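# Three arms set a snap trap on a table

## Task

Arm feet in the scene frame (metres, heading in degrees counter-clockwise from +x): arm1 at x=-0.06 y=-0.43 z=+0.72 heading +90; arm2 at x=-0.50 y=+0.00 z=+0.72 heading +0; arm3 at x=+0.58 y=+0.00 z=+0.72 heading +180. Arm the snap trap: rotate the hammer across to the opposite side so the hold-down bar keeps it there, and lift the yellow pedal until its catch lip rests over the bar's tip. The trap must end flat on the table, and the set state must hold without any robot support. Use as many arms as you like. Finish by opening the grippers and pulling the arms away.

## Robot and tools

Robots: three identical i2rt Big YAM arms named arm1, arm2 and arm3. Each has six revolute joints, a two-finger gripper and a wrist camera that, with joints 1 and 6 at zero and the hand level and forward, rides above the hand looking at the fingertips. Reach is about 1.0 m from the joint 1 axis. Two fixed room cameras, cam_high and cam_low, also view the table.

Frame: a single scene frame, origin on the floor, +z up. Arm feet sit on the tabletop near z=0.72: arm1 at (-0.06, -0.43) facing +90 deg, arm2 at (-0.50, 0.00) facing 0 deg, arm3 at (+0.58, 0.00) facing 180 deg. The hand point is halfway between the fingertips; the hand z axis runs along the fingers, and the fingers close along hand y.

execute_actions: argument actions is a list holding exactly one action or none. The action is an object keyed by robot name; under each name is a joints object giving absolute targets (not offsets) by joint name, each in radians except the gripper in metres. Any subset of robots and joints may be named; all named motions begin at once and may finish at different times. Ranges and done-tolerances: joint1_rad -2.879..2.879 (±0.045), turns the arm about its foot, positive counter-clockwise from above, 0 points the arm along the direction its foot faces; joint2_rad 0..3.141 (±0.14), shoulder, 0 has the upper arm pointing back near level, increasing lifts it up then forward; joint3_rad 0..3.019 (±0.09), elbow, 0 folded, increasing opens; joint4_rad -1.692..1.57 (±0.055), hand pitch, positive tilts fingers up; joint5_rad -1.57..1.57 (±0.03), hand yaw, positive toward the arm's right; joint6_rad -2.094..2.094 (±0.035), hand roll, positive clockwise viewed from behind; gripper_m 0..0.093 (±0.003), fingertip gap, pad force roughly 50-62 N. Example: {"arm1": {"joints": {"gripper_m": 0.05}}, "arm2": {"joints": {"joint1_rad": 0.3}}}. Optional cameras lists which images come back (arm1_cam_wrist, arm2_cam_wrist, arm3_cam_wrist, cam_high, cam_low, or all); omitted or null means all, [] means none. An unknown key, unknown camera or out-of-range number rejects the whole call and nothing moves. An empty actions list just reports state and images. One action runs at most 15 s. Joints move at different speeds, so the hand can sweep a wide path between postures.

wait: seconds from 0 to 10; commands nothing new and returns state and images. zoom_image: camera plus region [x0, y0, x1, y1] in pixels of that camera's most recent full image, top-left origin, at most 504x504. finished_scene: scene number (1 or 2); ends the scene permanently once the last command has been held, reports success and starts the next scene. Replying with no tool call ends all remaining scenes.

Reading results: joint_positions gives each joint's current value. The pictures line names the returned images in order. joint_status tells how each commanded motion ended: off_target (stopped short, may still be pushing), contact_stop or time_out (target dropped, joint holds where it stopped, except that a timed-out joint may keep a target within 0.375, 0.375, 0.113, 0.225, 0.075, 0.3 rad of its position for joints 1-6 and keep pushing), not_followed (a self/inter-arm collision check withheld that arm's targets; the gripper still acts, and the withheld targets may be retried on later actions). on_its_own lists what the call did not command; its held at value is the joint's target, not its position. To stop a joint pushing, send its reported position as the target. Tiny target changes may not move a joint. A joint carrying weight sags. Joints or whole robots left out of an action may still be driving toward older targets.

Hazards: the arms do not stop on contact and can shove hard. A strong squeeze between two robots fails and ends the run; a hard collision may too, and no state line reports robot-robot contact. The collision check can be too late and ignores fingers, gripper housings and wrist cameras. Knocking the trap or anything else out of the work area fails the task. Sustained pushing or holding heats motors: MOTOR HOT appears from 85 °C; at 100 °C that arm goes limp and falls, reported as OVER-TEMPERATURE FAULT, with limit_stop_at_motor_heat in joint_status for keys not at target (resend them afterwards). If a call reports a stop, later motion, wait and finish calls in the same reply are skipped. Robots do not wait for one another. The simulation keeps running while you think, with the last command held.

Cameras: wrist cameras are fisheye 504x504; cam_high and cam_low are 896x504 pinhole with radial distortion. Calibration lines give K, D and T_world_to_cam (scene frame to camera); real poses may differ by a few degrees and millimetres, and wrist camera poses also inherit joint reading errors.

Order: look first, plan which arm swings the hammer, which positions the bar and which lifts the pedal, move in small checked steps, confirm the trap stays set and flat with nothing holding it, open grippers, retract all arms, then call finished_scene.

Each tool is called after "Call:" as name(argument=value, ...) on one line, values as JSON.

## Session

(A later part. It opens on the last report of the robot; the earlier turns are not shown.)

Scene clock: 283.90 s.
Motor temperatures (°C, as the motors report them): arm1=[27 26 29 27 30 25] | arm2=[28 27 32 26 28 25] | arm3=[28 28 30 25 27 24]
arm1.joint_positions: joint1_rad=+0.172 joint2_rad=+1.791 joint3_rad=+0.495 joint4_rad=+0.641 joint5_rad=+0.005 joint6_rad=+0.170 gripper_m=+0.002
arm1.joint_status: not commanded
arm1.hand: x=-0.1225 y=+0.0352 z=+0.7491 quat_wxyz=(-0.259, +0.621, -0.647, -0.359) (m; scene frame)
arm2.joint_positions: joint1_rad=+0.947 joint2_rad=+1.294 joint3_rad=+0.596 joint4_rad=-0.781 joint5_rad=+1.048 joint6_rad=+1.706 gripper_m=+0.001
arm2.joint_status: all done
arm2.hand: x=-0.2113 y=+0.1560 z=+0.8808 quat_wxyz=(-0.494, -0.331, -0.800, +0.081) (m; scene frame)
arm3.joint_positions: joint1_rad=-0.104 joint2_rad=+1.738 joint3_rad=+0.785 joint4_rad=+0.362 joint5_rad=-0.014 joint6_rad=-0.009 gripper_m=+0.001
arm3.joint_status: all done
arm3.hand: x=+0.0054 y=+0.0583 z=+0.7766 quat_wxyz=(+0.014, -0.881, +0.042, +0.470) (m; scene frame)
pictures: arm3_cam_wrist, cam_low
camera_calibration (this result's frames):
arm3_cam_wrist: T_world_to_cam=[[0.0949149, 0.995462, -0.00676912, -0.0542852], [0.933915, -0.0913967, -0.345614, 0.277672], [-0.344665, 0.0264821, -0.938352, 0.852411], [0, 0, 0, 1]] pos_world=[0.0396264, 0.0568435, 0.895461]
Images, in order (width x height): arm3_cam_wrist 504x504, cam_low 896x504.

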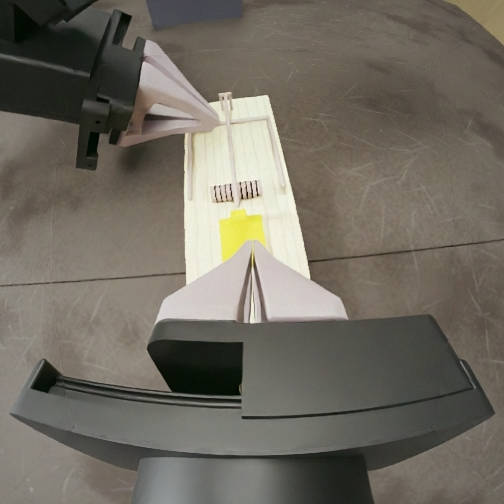

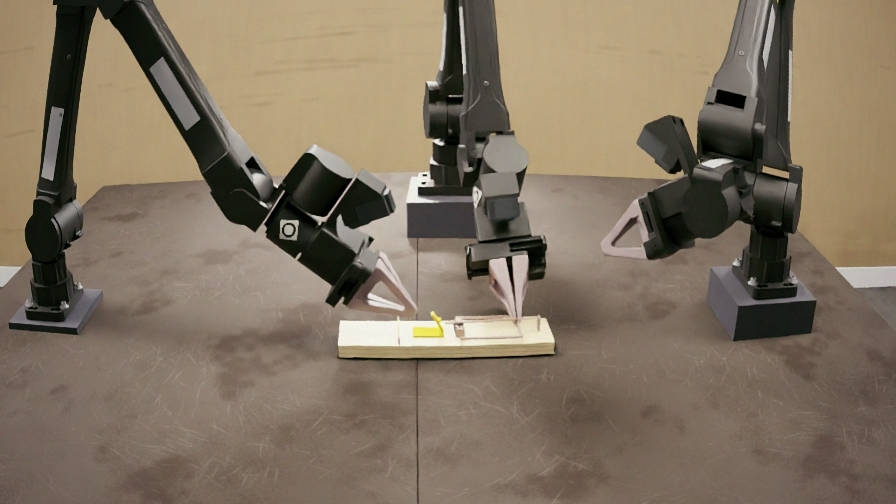

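Call:
execute_actions(actions=[{"arm1":{"joints":{"joint1_rad":0.165}},"arm3":{"joints":{"joint1_rad":-0.072,"joint2_rad":1.785,"joint3_rad":0.87,"joint4_rad":0.346}}}], cameras=["arm3_cam_wrist"])

Call:
execute_actions(actions=[{"arm3":{"joints":{"joint2_rad":1.81,"joint3_rad":0.91,"joint4_rad":0.33}}}], cameras=["cam_low","arm3_cam_wrist"])

Call:
zoom_image(camera="cam_low", region=[390,280,520,360])

Scene clock: 297.13 s.
Motor temperatures (°C, as the motors report them): arm1=[27 26 29 27 30 25] | arm2=[28 27 33 26 28 25] | arm3=[28 28 31 25 27 24]
arm1.joint_positions: joint1_rad=+0.172 joint2_rad=+1.791 joint3_rad=+0.495 joint4_rad=+0.641 joint5_rad=+0.005 joint6_rad=+0.170 gripper_m=+0.002
arm1.joint_status: all done
arm1.hand: x=-0.1223 y=+0.0353 z=+0.7491 quat_wxyz=(-0.259, +0.621, -0.647, -0.358) (m; scene frame)
arm2.joint_positions: joint1_rad=+0.947 joint2_rad=+1.294 joint3_rad=+0.596 joint4_rad=-0.781 joint5_rad=+1.048 joint6_rad=+1.706 gripper_m=+0.001
arm2.joint_status: not commanded
arm2.hand: x=-0.2113 y=+0.1560 z=+0.8808 quat_wxyz=(-0.494, -0.331, -0.800, +0.081) (m; scene frame)
arm3.joint_positions: joint1_rad=-0.083 joint2_rad=+1.788 joint3_rad=+0.826 joint4_rad=+0.353 joint5_rad=-0.015 joint6_rad=-0.009 gripper_m=+0.001
arm3.joint_status: all done
arm3.hand: x=-0.0081 y=+0.0468 z=+0.7642 quat_wxyz=(+0.008, -0.886, +0.033, +0.463) (m; scene frame)
pictures: arm3_cam_wrist
camera_calibration (this result's frames):
arm3_cam_wrist: T_world_to_cam=[[0.0731725, 0.997294, -0.00715738, -0.0415848], [0.941608, -0.0714482, -0.329045, 0.271422], [-0.328665, 0.0173376, -0.944287, 0.841545], [0, 0, 0, 1]] pos_world=[0.0240565, 0.0462746, 0.883672]
Images, in order (width x height): arm3_cam_wrist 504x504.

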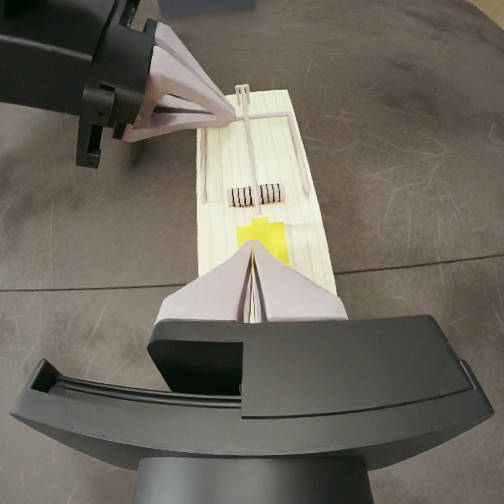

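Scene clock: 297.77 s.
Motor temperatures (°C, as the motors report them): arm1=[27 26 29 27 30 25] | arm2=[28 27 33 26 28 25] | arm3=[28 28 31 25 27 24]
arm1.joint_positions: joint1_rad=+0.172 joint2_rad=+1.791 joint3_rad=+0.495 joint4_rad=+0.641 joint5_rad=+0.004 joint6_rad=+0.170 gripper_m=+0.002
arm1.joint_status: not commanded
arm1.hand: x=-0.1224 y=+0.0352 z=+0.7491 quat_wxyz=(-0.259, +0.621, -0.647, -0.359) (m; scene frame)
arm2.joint_positions: joint1_rad=+0.947 joint2_rad=+1.294 joint3_rad=+0.596 joint4_rad=-0.781 joint5_rad=+1.048 joint6_rad=+1.706 gripper_m=+0.001
arm2.joint_status: not commanded
arm2.hand: x=-0.2113 y=+0.1560 z=+0.8808 quat_wxyz=(-0.494, -0.331, -0.800, +0.081) (m; scene frame)
arm3.joint_positions: joint1_rad=-0.083 joint2_rad=+1.809 joint3_rad=+0.862 joint4_rad=+0.336 joint5_rad=-0.015 joint6_rad=-0.009 gripper_m=+0.001
arm3.joint_status: all done
arm3.hand: x=-0.0197 y=+0.0477 z=+0.7636 quat_wxyz=(+0.008, -0.887, +0.033, +0.461) (m; scene frame)
pictures: arm3_cam_wrist, cam_low
camera_calibration (this result's frames):
arm3_cam_wrist: T_world_to_cam=[[0.0731488, 0.997295, -0.00718446, -0.0416626], [0.942607, -0.0714872, -0.326162, 0.280016], [-0.325793, 0.0170862, -0.945287, 0.837917], [0, 0, 0, 1]] pos_world=[0.0120904, 0.0472507, 0.883103]
Images, in order (width x height): arm3_cam_wrist 504x504, cam_low 896x504.

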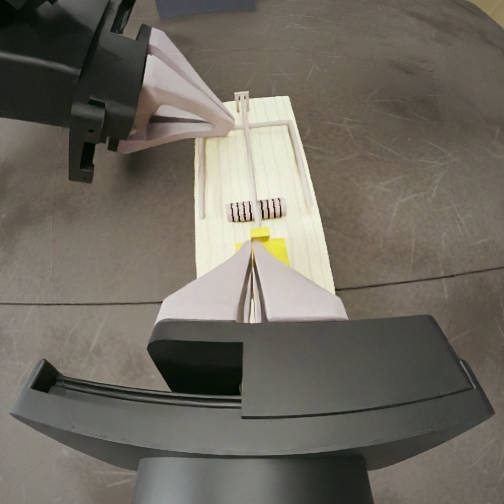

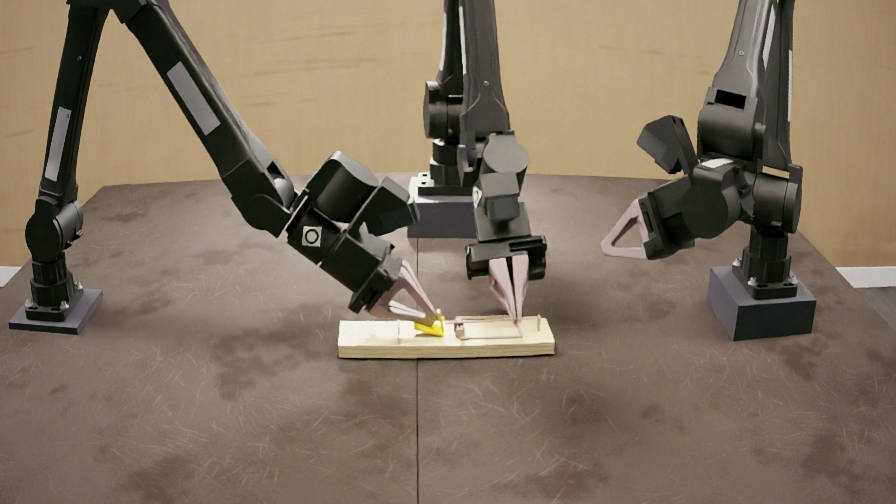

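Region (390, 280, 520, 360) of cam_low's 896x504 image, scaled by 3.877, with more detail than that image has; it fills the top 310 rows of this view, and the rest is white.

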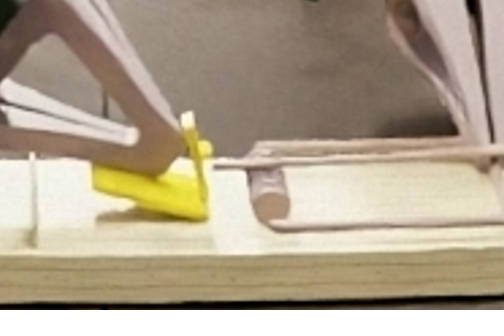

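Call:
execute_actions(actions=[{"arm3":{"joints":{"joint3_rad":0.932}}}], cameras=["cam_low"])

Call:
zoom_image(camera="cam_low", region=[390,280,520,360])

Scene clock: 304.07 s.
Motor temperatures (°C, as the motors report them): arm1=[27 26 29 27 30 25] | arm2=[28 27 33 26 28 25] | arm3=[28 28 31 25 27 24]
arm1.joint_positions: joint1_rad=+0.172 joint2_rad=+1.791 joint3_rad=+0.495 joint4_rad=+0.641 joint5_rad=+0.004 joint6_rad=+0.170 gripper_m=+0.002
arm1.joint_status: not commanded
arm1.hand: x=-0.1224 y=+0.0352 z=+0.7491 quat_wxyz=(-0.259, +0.621, -0.647, -0.359) (m; scene frame)
arm2.joint_positions: joint1_rad=+0.947 joint2_rad=+1.294 joint3_rad=+0.596 joint4_rad=-0.781 joint5_rad=+1.048 joint6_rad=+1.706 gripper_m=+0.001
arm2.joint_status: not commanded
arm2.hand: x=-0.2113 y=+0.1560 z=+0.8808 quat_wxyz=(-0.494, -0.331, -0.800, +0.081) (m; scene frame)
arm3.joint_positions: joint1_rad=-0.083 joint2_rad=+1.809 joint3_rad=+0.864 joint4_rad=+0.332 joint5_rad=-0.015 joint6_rad=-0.009 gripper_m=+0.001
arm3.joint_status: all done
arm3.hand: x=-0.0203 y=+0.0478 z=+0.7638 quat_wxyz=(+0.008, -0.887, +0.033, +0.460) (m; scene frame)
pictures: cam_low
Images, in order (width x height): cam_low 896x504.

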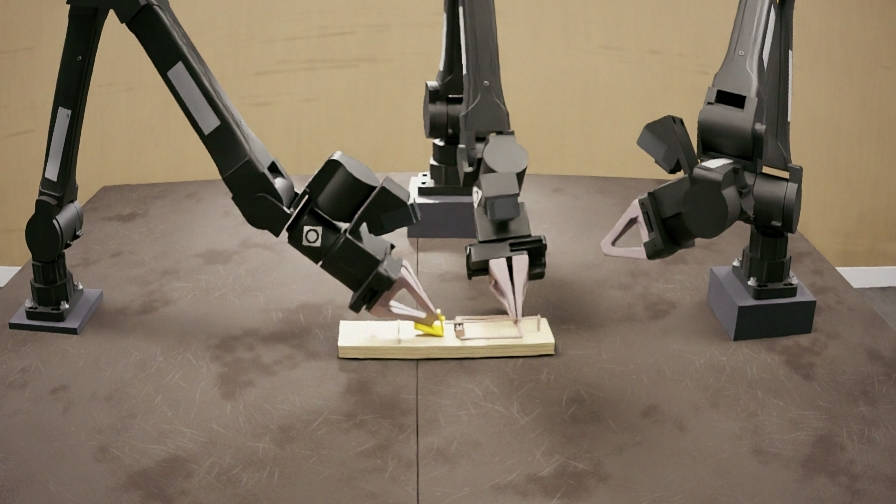

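Region (390, 280, 520, 360) of cam_low's 896x504 image, scaled by 3.877, with more detail than that image has; it fills the top 310 rows of this view, and the rest is white.

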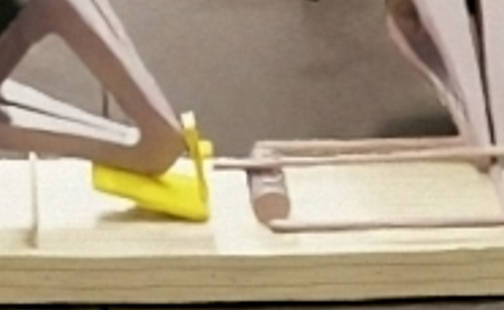

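Call:
execute_actions(actions=[{"arm3":{"joints":{"joint3_rad":0.91,"joint4_rad":0.38}}}], cameras=["cam_low"])

Call:
zoom_image(camera="cam_low", region=[390,280,520,360])

Scene clock: 311.30 s.
Motor temperatures (°C, as the motors report them): arm1=[27 26 29 27 29 25] | arm2=[28 27 33 26 28 25] | arm3=[28 28 32 25 27 24]
arm1.joint_positions: joint1_rad=+0.172 joint2_rad=+1.791 joint3_rad=+0.495 joint4_rad=+0.641 joint5_rad=+0.002 joint6_rad=+0.170 gripper_m=+0.002
arm1.joint_status: not commanded
arm1.hand: x=-0.1227 y=+0.0353 z=+0.7492 quat_wxyz=(-0.259, +0.621, -0.647, -0.359) (m; scene frame)
arm2.joint_positions: joint1_rad=+0.947 joint2_rad=+1.294 joint3_rad=+0.596 joint4_rad=-0.781 joint5_rad=+1.048 joint6_rad=+1.706 gripper_m=+0.001
arm2.joint_status: not commanded
arm2.hand: x=-0.2113 y=+0.1560 z=+0.8808 quat_wxyz=(-0.494, -0.331, -0.800, +0.081) (m; scene frame)
arm3.joint_positions: joint1_rad=-0.083 joint2_rad=+1.811 joint3_rad=+0.864 joint4_rad=+0.340 joint5_rad=-0.015 joint6_rad=-0.009 gripper_m=+0.001
arm3.joint_status: all done
arm3.hand: x=-0.0214 y=+0.0479 z=+0.7647 quat_wxyz=(+0.008, -0.885, +0.033, +0.464) (m; scene frame)
pictures: cam_low
Images, in order (width x height): cam_low 896x504.

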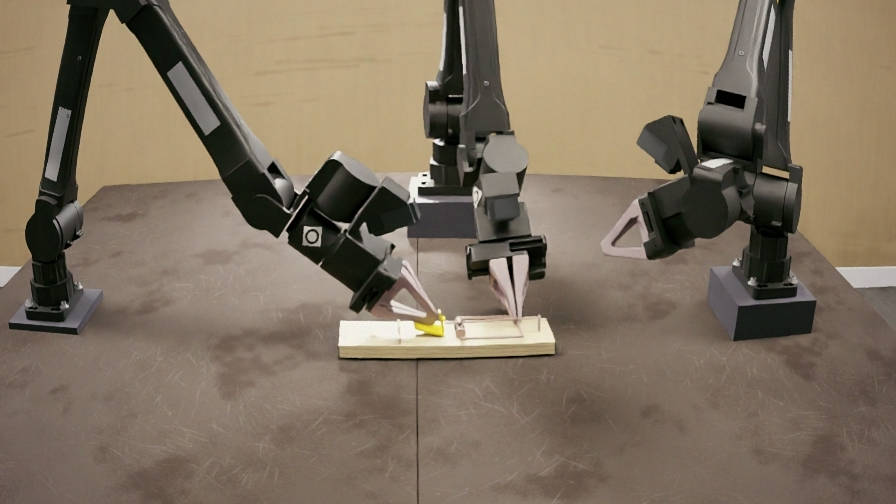

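Region (390, 280, 520, 360) of cam_low's 896x504 image, scaled by 3.877, with more detail than that image has; it fills the top 310 rows of this view, and the rest is white.

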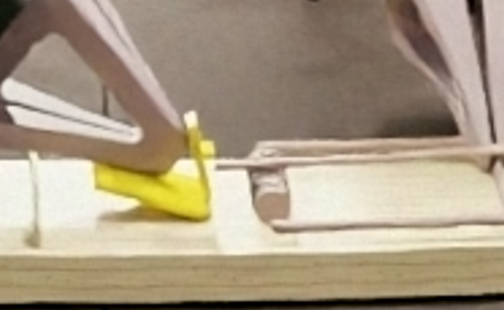

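Lift slightly via the shoulder.

Call:
execute_actions(actions=[{"arm3":{"joints":{"joint2_rad":1.79,"joint4_rad":0.36}}}], cameras=["cam_low"])

Call:
zoom_image(camera="cam_low", region=[390,280,520,360])

Scene clock: 316.37 s.
Motor temperatures (°C, as the motors report them): arm1=[27 26 29 27 29 25] | arm2=[28 27 33 26 28 25] | arm3=[28 28 32 25 27 24]
arm1.joint_positions: joint1_rad=+0.172 joint2_rad=+1.791 joint3_rad=+0.495 joint4_rad=+0.641 joint5_rad=+0.002 joint6_rad=+0.170 gripper_m=+0.002
arm1.joint_status: not commanded
arm1.hand: x=-0.1227 y=+0.0353 z=+0.7492 quat_wxyz=(-0.259, +0.621, -0.647, -0.359) (m; scene frame)
arm2.joint_positions: joint1_rad=+0.947 joint2_rad=+1.294 joint3_rad=+0.596 joint4_rad=-0.781 joint5_rad=+1.048 joint6_rad=+1.706 gripper_m=+0.001
arm2.joint_status: not commanded
arm2.hand: x=-0.2113 y=+0.1560 z=+0.8808 quat_wxyz=(-0.494, -0.331, -0.800, +0.081) (m; scene frame)
arm3.joint_positions: joint1_rad=-0.083 joint2_rad=+1.811 joint3_rad=+0.864 joint4_rad=+0.340 joint5_rad=-0.015 joint6_rad=-0.009 gripper_m=+0.001
arm3.joint_status: all done
arm3.hand: x=-0.0214 y=+0.0479 z=+0.7647 quat_wxyz=(+0.008, -0.885, +0.033, +0.464) (m; scene frame)
pictures: cam_low
Images, in order (width x height): cam_low 896x504.

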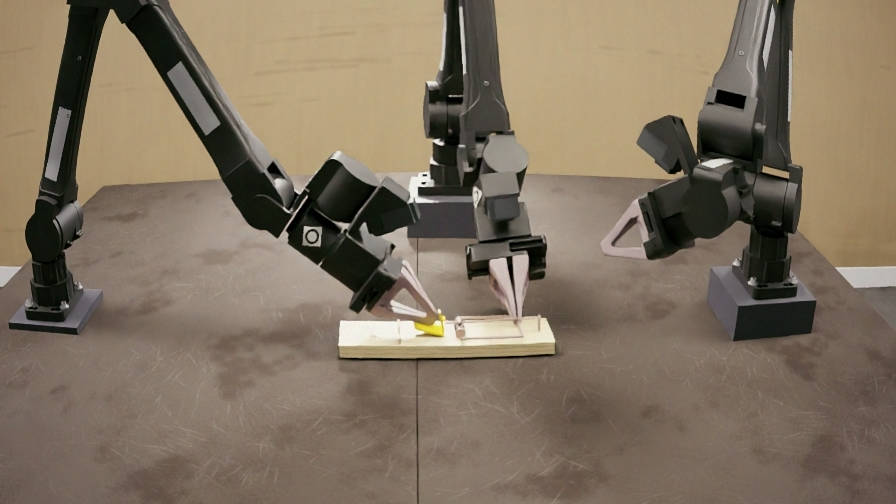

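Region (390, 280, 520, 360) of cam_low's 896x504 image, scaled by 3.877, with more detail than that image has; it fills the top 310 rows of this view, and the rest is white.

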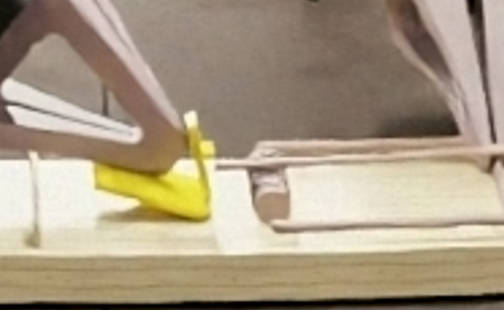

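Call:
execute_actions(actions=[{"arm3":{"joints":{"joint2_rad":1.755,"joint3_rad":0.83,"joint4_rad":0.34}}}], cameras=[])

Call:
execute_actions(actions=[{"arm3":{"joints":{"joint2_rad":1.8,"joint3_rad":0.92}}}], cameras=["cam_low"])

Call:
zoom_image(camera="cam_low", region=[390,280,520,360])

Scene clock: 327.10 s.
Motor temperatures (°C, as the motors report them): arm1=[27 26 29 27 29 25] | arm2=[28 27 33 26 28 25] | arm3=[28 28 32 25 27 24]
arm1.joint_positions: joint1_rad=+0.172 joint2_rad=+1.791 joint3_rad=+0.495 joint4_rad=+0.641 joint5_rad=+0.002 joint6_rad=+0.170 gripper_m=+0.002
arm1.joint_status: not commanded
arm1.hand: x=-0.1227 y=+0.0353 z=+0.7492 quat_wxyz=(-0.259, +0.621, -0.647, -0.359) (m; scene frame)
arm2.joint_positions: joint1_rad=+0.947 joint2_rad=+1.294 joint3_rad=+0.596 joint4_rad=-0.781 joint5_rad=+1.048 joint6_rad=+1.706 gripper_m=+0.001
arm2.joint_status: not commanded
arm2.hand: x=-0.2113 y=+0.1560 z=+0.8808 quat_wxyz=(-0.494, -0.331, -0.800, +0.081) (m; scene frame)
arm3.joint_positions: joint1_rad=-0.083 joint2_rad=+1.764 joint3_rad=+0.832 joint4_rad=+0.338 joint5_rad=-0.015 joint6_rad=-0.009 gripper_m=+0.001
arm3.joint_status: all done
arm3.hand: x=-0.0111 y=+0.0473 z=+0.7776 quat_wxyz=(+0.008, -0.882, +0.032, +0.469) (m; scene frame)
pictures: none
No camera images: the call's "cameras" was empty. Leave "cameras" out to get every camera's image.

Scene clock: 327.97 s.
Motor temperatures (°C, as the motors report them): arm1=[27 26 29 27 29 25] | arm2=[28 27 33 26 28 25] | arm3=[28 28 32 25 27 24]
arm1.joint_positions: joint1_rad=+0.172 joint2_rad=+1.792 joint3_rad=+0.496 joint4_rad=+0.642 joint5_rad=+0.002 joint6_rad=+0.170 gripper_m=+0.002
arm1.joint_status: not commanded
arm1.hand: x=-0.1228 y=+0.0361 z=+0.7495 quat_wxyz=(-0.259, +0.620, -0.647, -0.360) (m; scene frame)
arm2.joint_positions: joint1_rad=+0.947 joint2_rad=+1.294 joint3_rad=+0.596 joint4_rad=-0.781 joint5_rad=+1.048 joint6_rad=+1.706 gripper_m=+0.001
arm2.joint_status: not commanded
arm2.hand: x=-0.2113 y=+0.1560 z=+0.8808 quat_wxyz=(-0.494, -0.331, -0.800, +0.081) (m; scene frame)
arm3.joint_positions: joint1_rad=-0.081 joint2_rad=+1.794 joint3_rad=+0.879 joint4_rad=+0.338 joint5_rad=-0.015 joint6_rad=-0.009 gripper_m=+0.001
arm3.joint_status: all done
arm3.hand: x=-0.0289 y=+0.0481 z=+0.7802 quat_wxyz=(+0.008, -0.879, +0.032, +0.476) (m; scene frame)
pictures: cam_low
Images, in order (width x height): cam_low 896x504.

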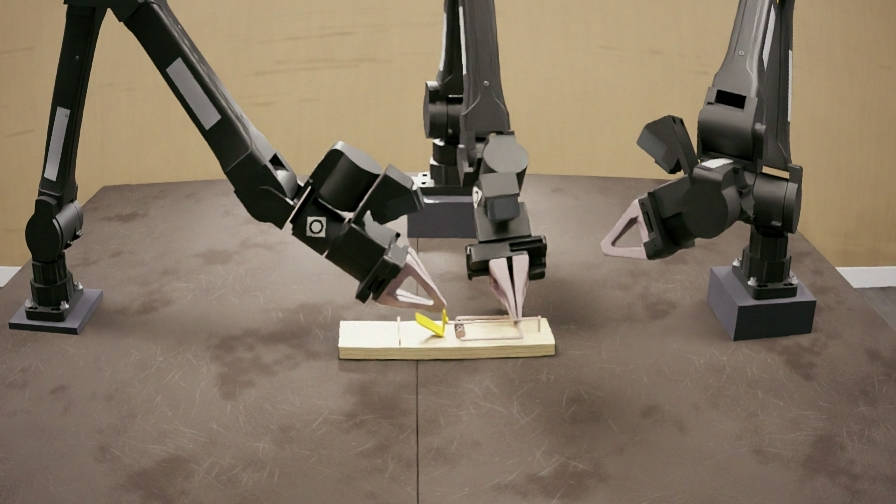

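Region (390, 280, 520, 360) of cam_low's 896x504 image, scaled by 3.877, with more detail than that image has; it fills the top 310 rows of this view, and the rest is white.

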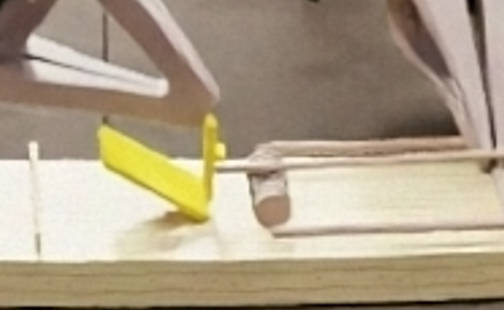

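Lip is over the bar. Ease arm1 up.

Call:
execute_actions(actions=[{"arm1":{"joints":{"joint2_rad":1.79,"joint3_rad":0.495,"joint4_rad":0.64}}}], cameras=["cam_low"])

Call:
zoom_image(camera="cam_low", region=[390,280,560,360])

Scene clock: 334.80 s.
Motor temperatures (°C, as the motors report them): arm1=[27 26 29 27 29 25] | arm2=[28 27 33 26 28 25] | arm3=[28 28 32 25 27 24]
arm1.joint_positions: joint1_rad=+0.171 joint2_rad=+1.776 joint3_rad=+0.496 joint4_rad=+0.653 joint5_rad=-0.001 joint6_rad=+0.175 gripper_m=+0.002
arm1.joint_status: all done
arm1.hand: x=-0.1235 y=+0.0401 z=+0.7588 quat_wxyz=(-0.264, +0.615, -0.644, -0.371) (m; scene frame)
arm2.joint_positions: joint1_rad=+0.947 joint2_rad=+1.294 joint3_rad=+0.596 joint4_rad=-0.781 joint5_rad=+1.048 joint6_rad=+1.706 gripper_m=+0.001
arm2.joint_status: not commanded
arm2.hand: x=-0.2113 y=+0.1560 z=+0.8808 quat_wxyz=(-0.494, -0.331, -0.800, +0.081) (m; scene frame)
arm3.joint_positions: joint1_rad=-0.081 joint2_rad=+1.795 joint3_rad=+0.879 joint4_rad=+0.338 joint5_rad=-0.015 joint6_rad=-0.009 gripper_m=+0.001
arm3.joint_status: not commanded
arm3.hand: x=-0.0288 y=+0.0480 z=+0.7797 quat_wxyz=(+0.008, -0.879, +0.032, +0.476) (m; scene frame)
pictures: cam_low
Images, in order (width x height): cam_low 896x504.

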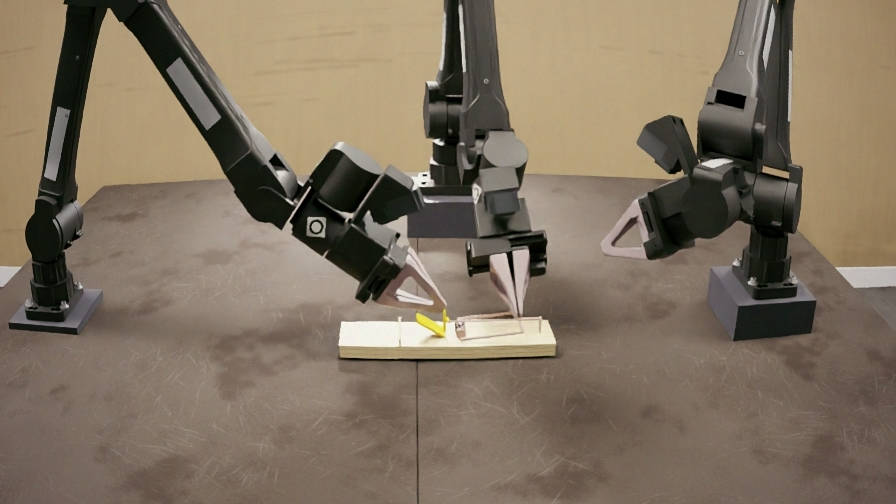

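Region (390, 280, 560, 360) of cam_low's 896x504 image, scaled by 2.965, with more detail than that image has; it fills the top 237 rows of this view, and the rest is white.

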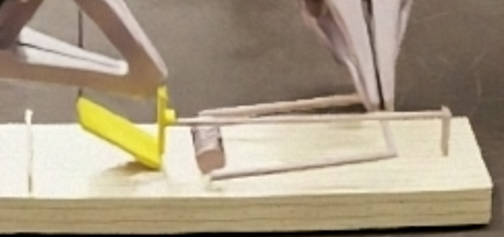

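Call:
execute_actions(actions=[{"arm1":{"joints":{"joint2_rad":1.776,"joint4_rad":0.653,"gripper_m":0.014}}}], cameras=[])

Call:
execute_actions(actions=[{"arm1":{"joints":{"joint2_rad":1.66,"joint3_rad":0.42}},"arm3":{"joints":{"joint2_rad":1.65}}}], cameras=["cam_low"])

Call:
execute_actions(actions=[{"arm1":{"joints":{"joint2_rad":1.2,"joint3_rad":0.3,"joint4_rad":0.4}},"arm3":{"joints":{"joint2_rad":1.15,"joint3_rad":0.55,"joint4_rad":0}}}], cameras=["cam_low"])

Call:
zoom_image(camera="cam_low", region=[330,280,560,370])

Scene clock: 345.57 s.
Motor temperatures (°C, as the motors report them): arm1=[27 26 29 27 29 25] | arm2=[28 27 33 26 28 25] | arm3=[28 28 32 25 27 24]
arm1.joint_positions: joint1_rad=+0.171 joint2_rad=+1.776 joint3_rad=+0.496 joint4_rad=+0.653 joint5_rad=-0.001 joint6_rad=+0.176 gripper_m=+0.014
arm1.joint_status: all done
arm1.hand: x=-0.1235 y=+0.0401 z=+0.7588 quat_wxyz=(-0.264, +0.615, -0.644, -0.371) (m; scene frame)
arm2.joint_positions: joint1_rad=+0.947 joint2_rad=+1.294 joint3_rad=+0.596 joint4_rad=-0.781 joint5_rad=+1.048 joint6_rad=+1.706 gripper_m=+0.001
arm2.joint_status: not commanded
arm2.hand: x=-0.2113 y=+0.1560 z=+0.8808 quat_wxyz=(-0.494, -0.331, -0.800, +0.081) (m; scene frame)
arm3.joint_positions: joint1_rad=-0.081 joint2_rad=+1.795 joint3_rad=+0.879 joint4_rad=+0.338 joint5_rad=-0.015 joint6_rad=-0.009 gripper_m=+0.001
arm3.joint_status: not commanded
arm3.hand: x=-0.0288 y=+0.0480 z=+0.7795 quat_wxyz=(+0.008, -0.879, +0.032, +0.476) (m; scene frame)
pictures: none
No camera images: the call's "cameras" was empty. Leave "cameras" out to get every camera's image.

Scene clock: 346.67 s.
Motor temperatures (°C, as the motors report them): arm1=[27 26 29 27 29 25] | arm2=[28 27 33 26 28 25] | arm3=[28 28 32 25 27 24]
arm1.joint_positions: joint1_rad=+0.171 joint2_rad=+1.663 joint3_rad=+0.422 joint4_rad=+0.653 joint5_rad=-0.001 joint6_rad=+0.177 gripper_m=+0.014
arm1.joint_status: all done
arm1.hand: x=-0.1203 y=+0.0184 z=+0.7849 quat_wxyz=(-0.274, +0.608, -0.638, -0.385) (m; scene frame)
arm2.joint_positions: joint1_rad=+0.947 joint2_rad=+1.294 joint3_rad=+0.596 joint4_rad=-0.781 joint5_rad=+1.048 joint6_rad=+1.706 gripper_m=+0.001
arm2.joint_status: not commanded
arm2.hand: x=-0.2113 y=+0.1560 z=+0.8808 quat_wxyz=(-0.494, -0.331, -0.800, +0.081) (m; scene frame)
arm3.joint_positions: joint1_rad=-0.081 joint2_rad=+1.648 joint3_rad=+0.879 joint4_rad=+0.338 joint5_rad=-0.015 joint6_rad=-0.009 gripper_m=+0.001
arm3.joint_status: all done
arm3.hand: x=-0.0347 y=+0.0498 z=+0.8665 quat_wxyz=(+0.012, -0.842, +0.030, +0.539) (m; scene frame)
pictures: cam_low
Images, in order (width x height): cam_low 896x504.

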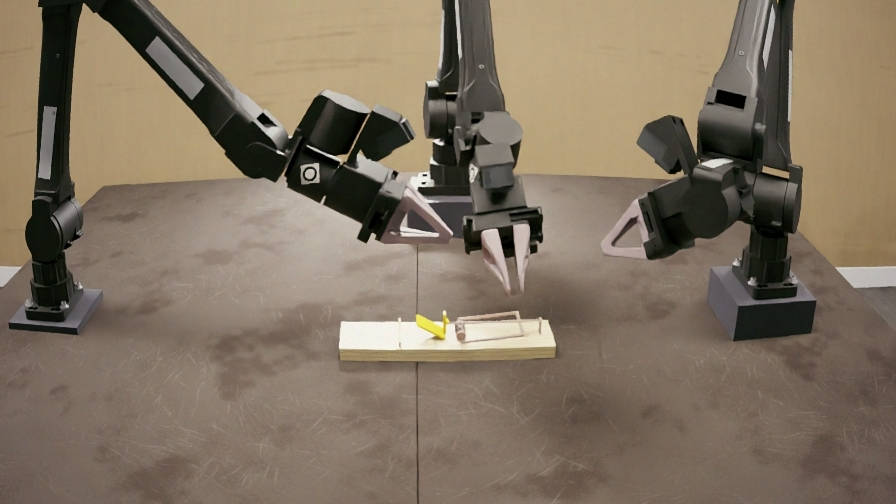

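Scene clock: 347.87 s.
Motor temperatures (°C, as the motors report them): arm1=[27 26 29 27 29 25] | arm2=[28 27 33 26 28 25] | arm3=[28 28 32 25 27 24]
arm1.joint_positions: joint1_rad=+0.171 joint2_rad=+1.199 joint3_rad=+0.295 joint4_rad=+0.411 joint5_rad=-0.001 joint6_rad=+0.177 gripper_m=+0.014
arm1.joint_status: all done
arm1.hand: x=-0.1124 y=-0.0331 z=+0.8727 quat_wxyz=(-0.298, +0.592, -0.621, -0.418) (m; scene frame)
arm2.joint_positions: joint1_rad=+0.947 joint2_rad=+1.294 joint3_rad=+0.596 joint4_rad=-0.781 joint5_rad=+1.048 joint6_rad=+1.706 gripper_m=+0.001
arm2.joint_status: not commanded
arm2.hand: x=-0.2113 y=+0.1560 z=+0.8808 quat_wxyz=(-0.494, -0.331, -0.800, +0.081) (m; scene frame)
arm3.joint_positions: joint1_rad=-0.081 joint2_rad=+1.150 joint3_rad=+0.548 joint4_rad=+0.008 joint5_rad=-0.015 joint6_rad=-0.009 gripper_m=+0.001
arm3.joint_status: all done
arm3.hand: x=+0.1336 y=+0.0363 z=+0.8826 quat_wxyz=(+0.008, -0.883, +0.032, +0.469) (m; scene frame)
pictures: cam_low
Images, in order (width x height): cam_low 896x504.

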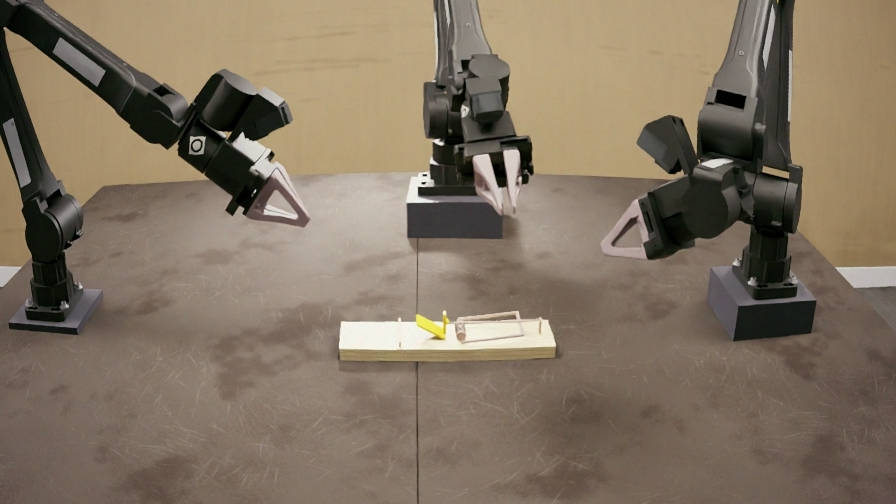

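Region (330, 280, 560, 370) of cam_low's 896x504 image, scaled by 2.191, with more detail than that image has; it fills the top 197 rows of this view, and the rest is white.

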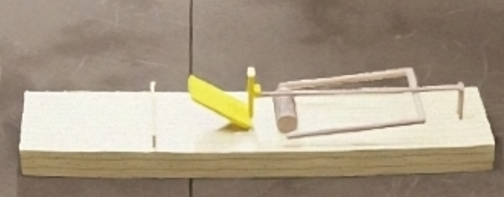

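Call:
finished_scene(scene=2)

The scene is finished: the task was done.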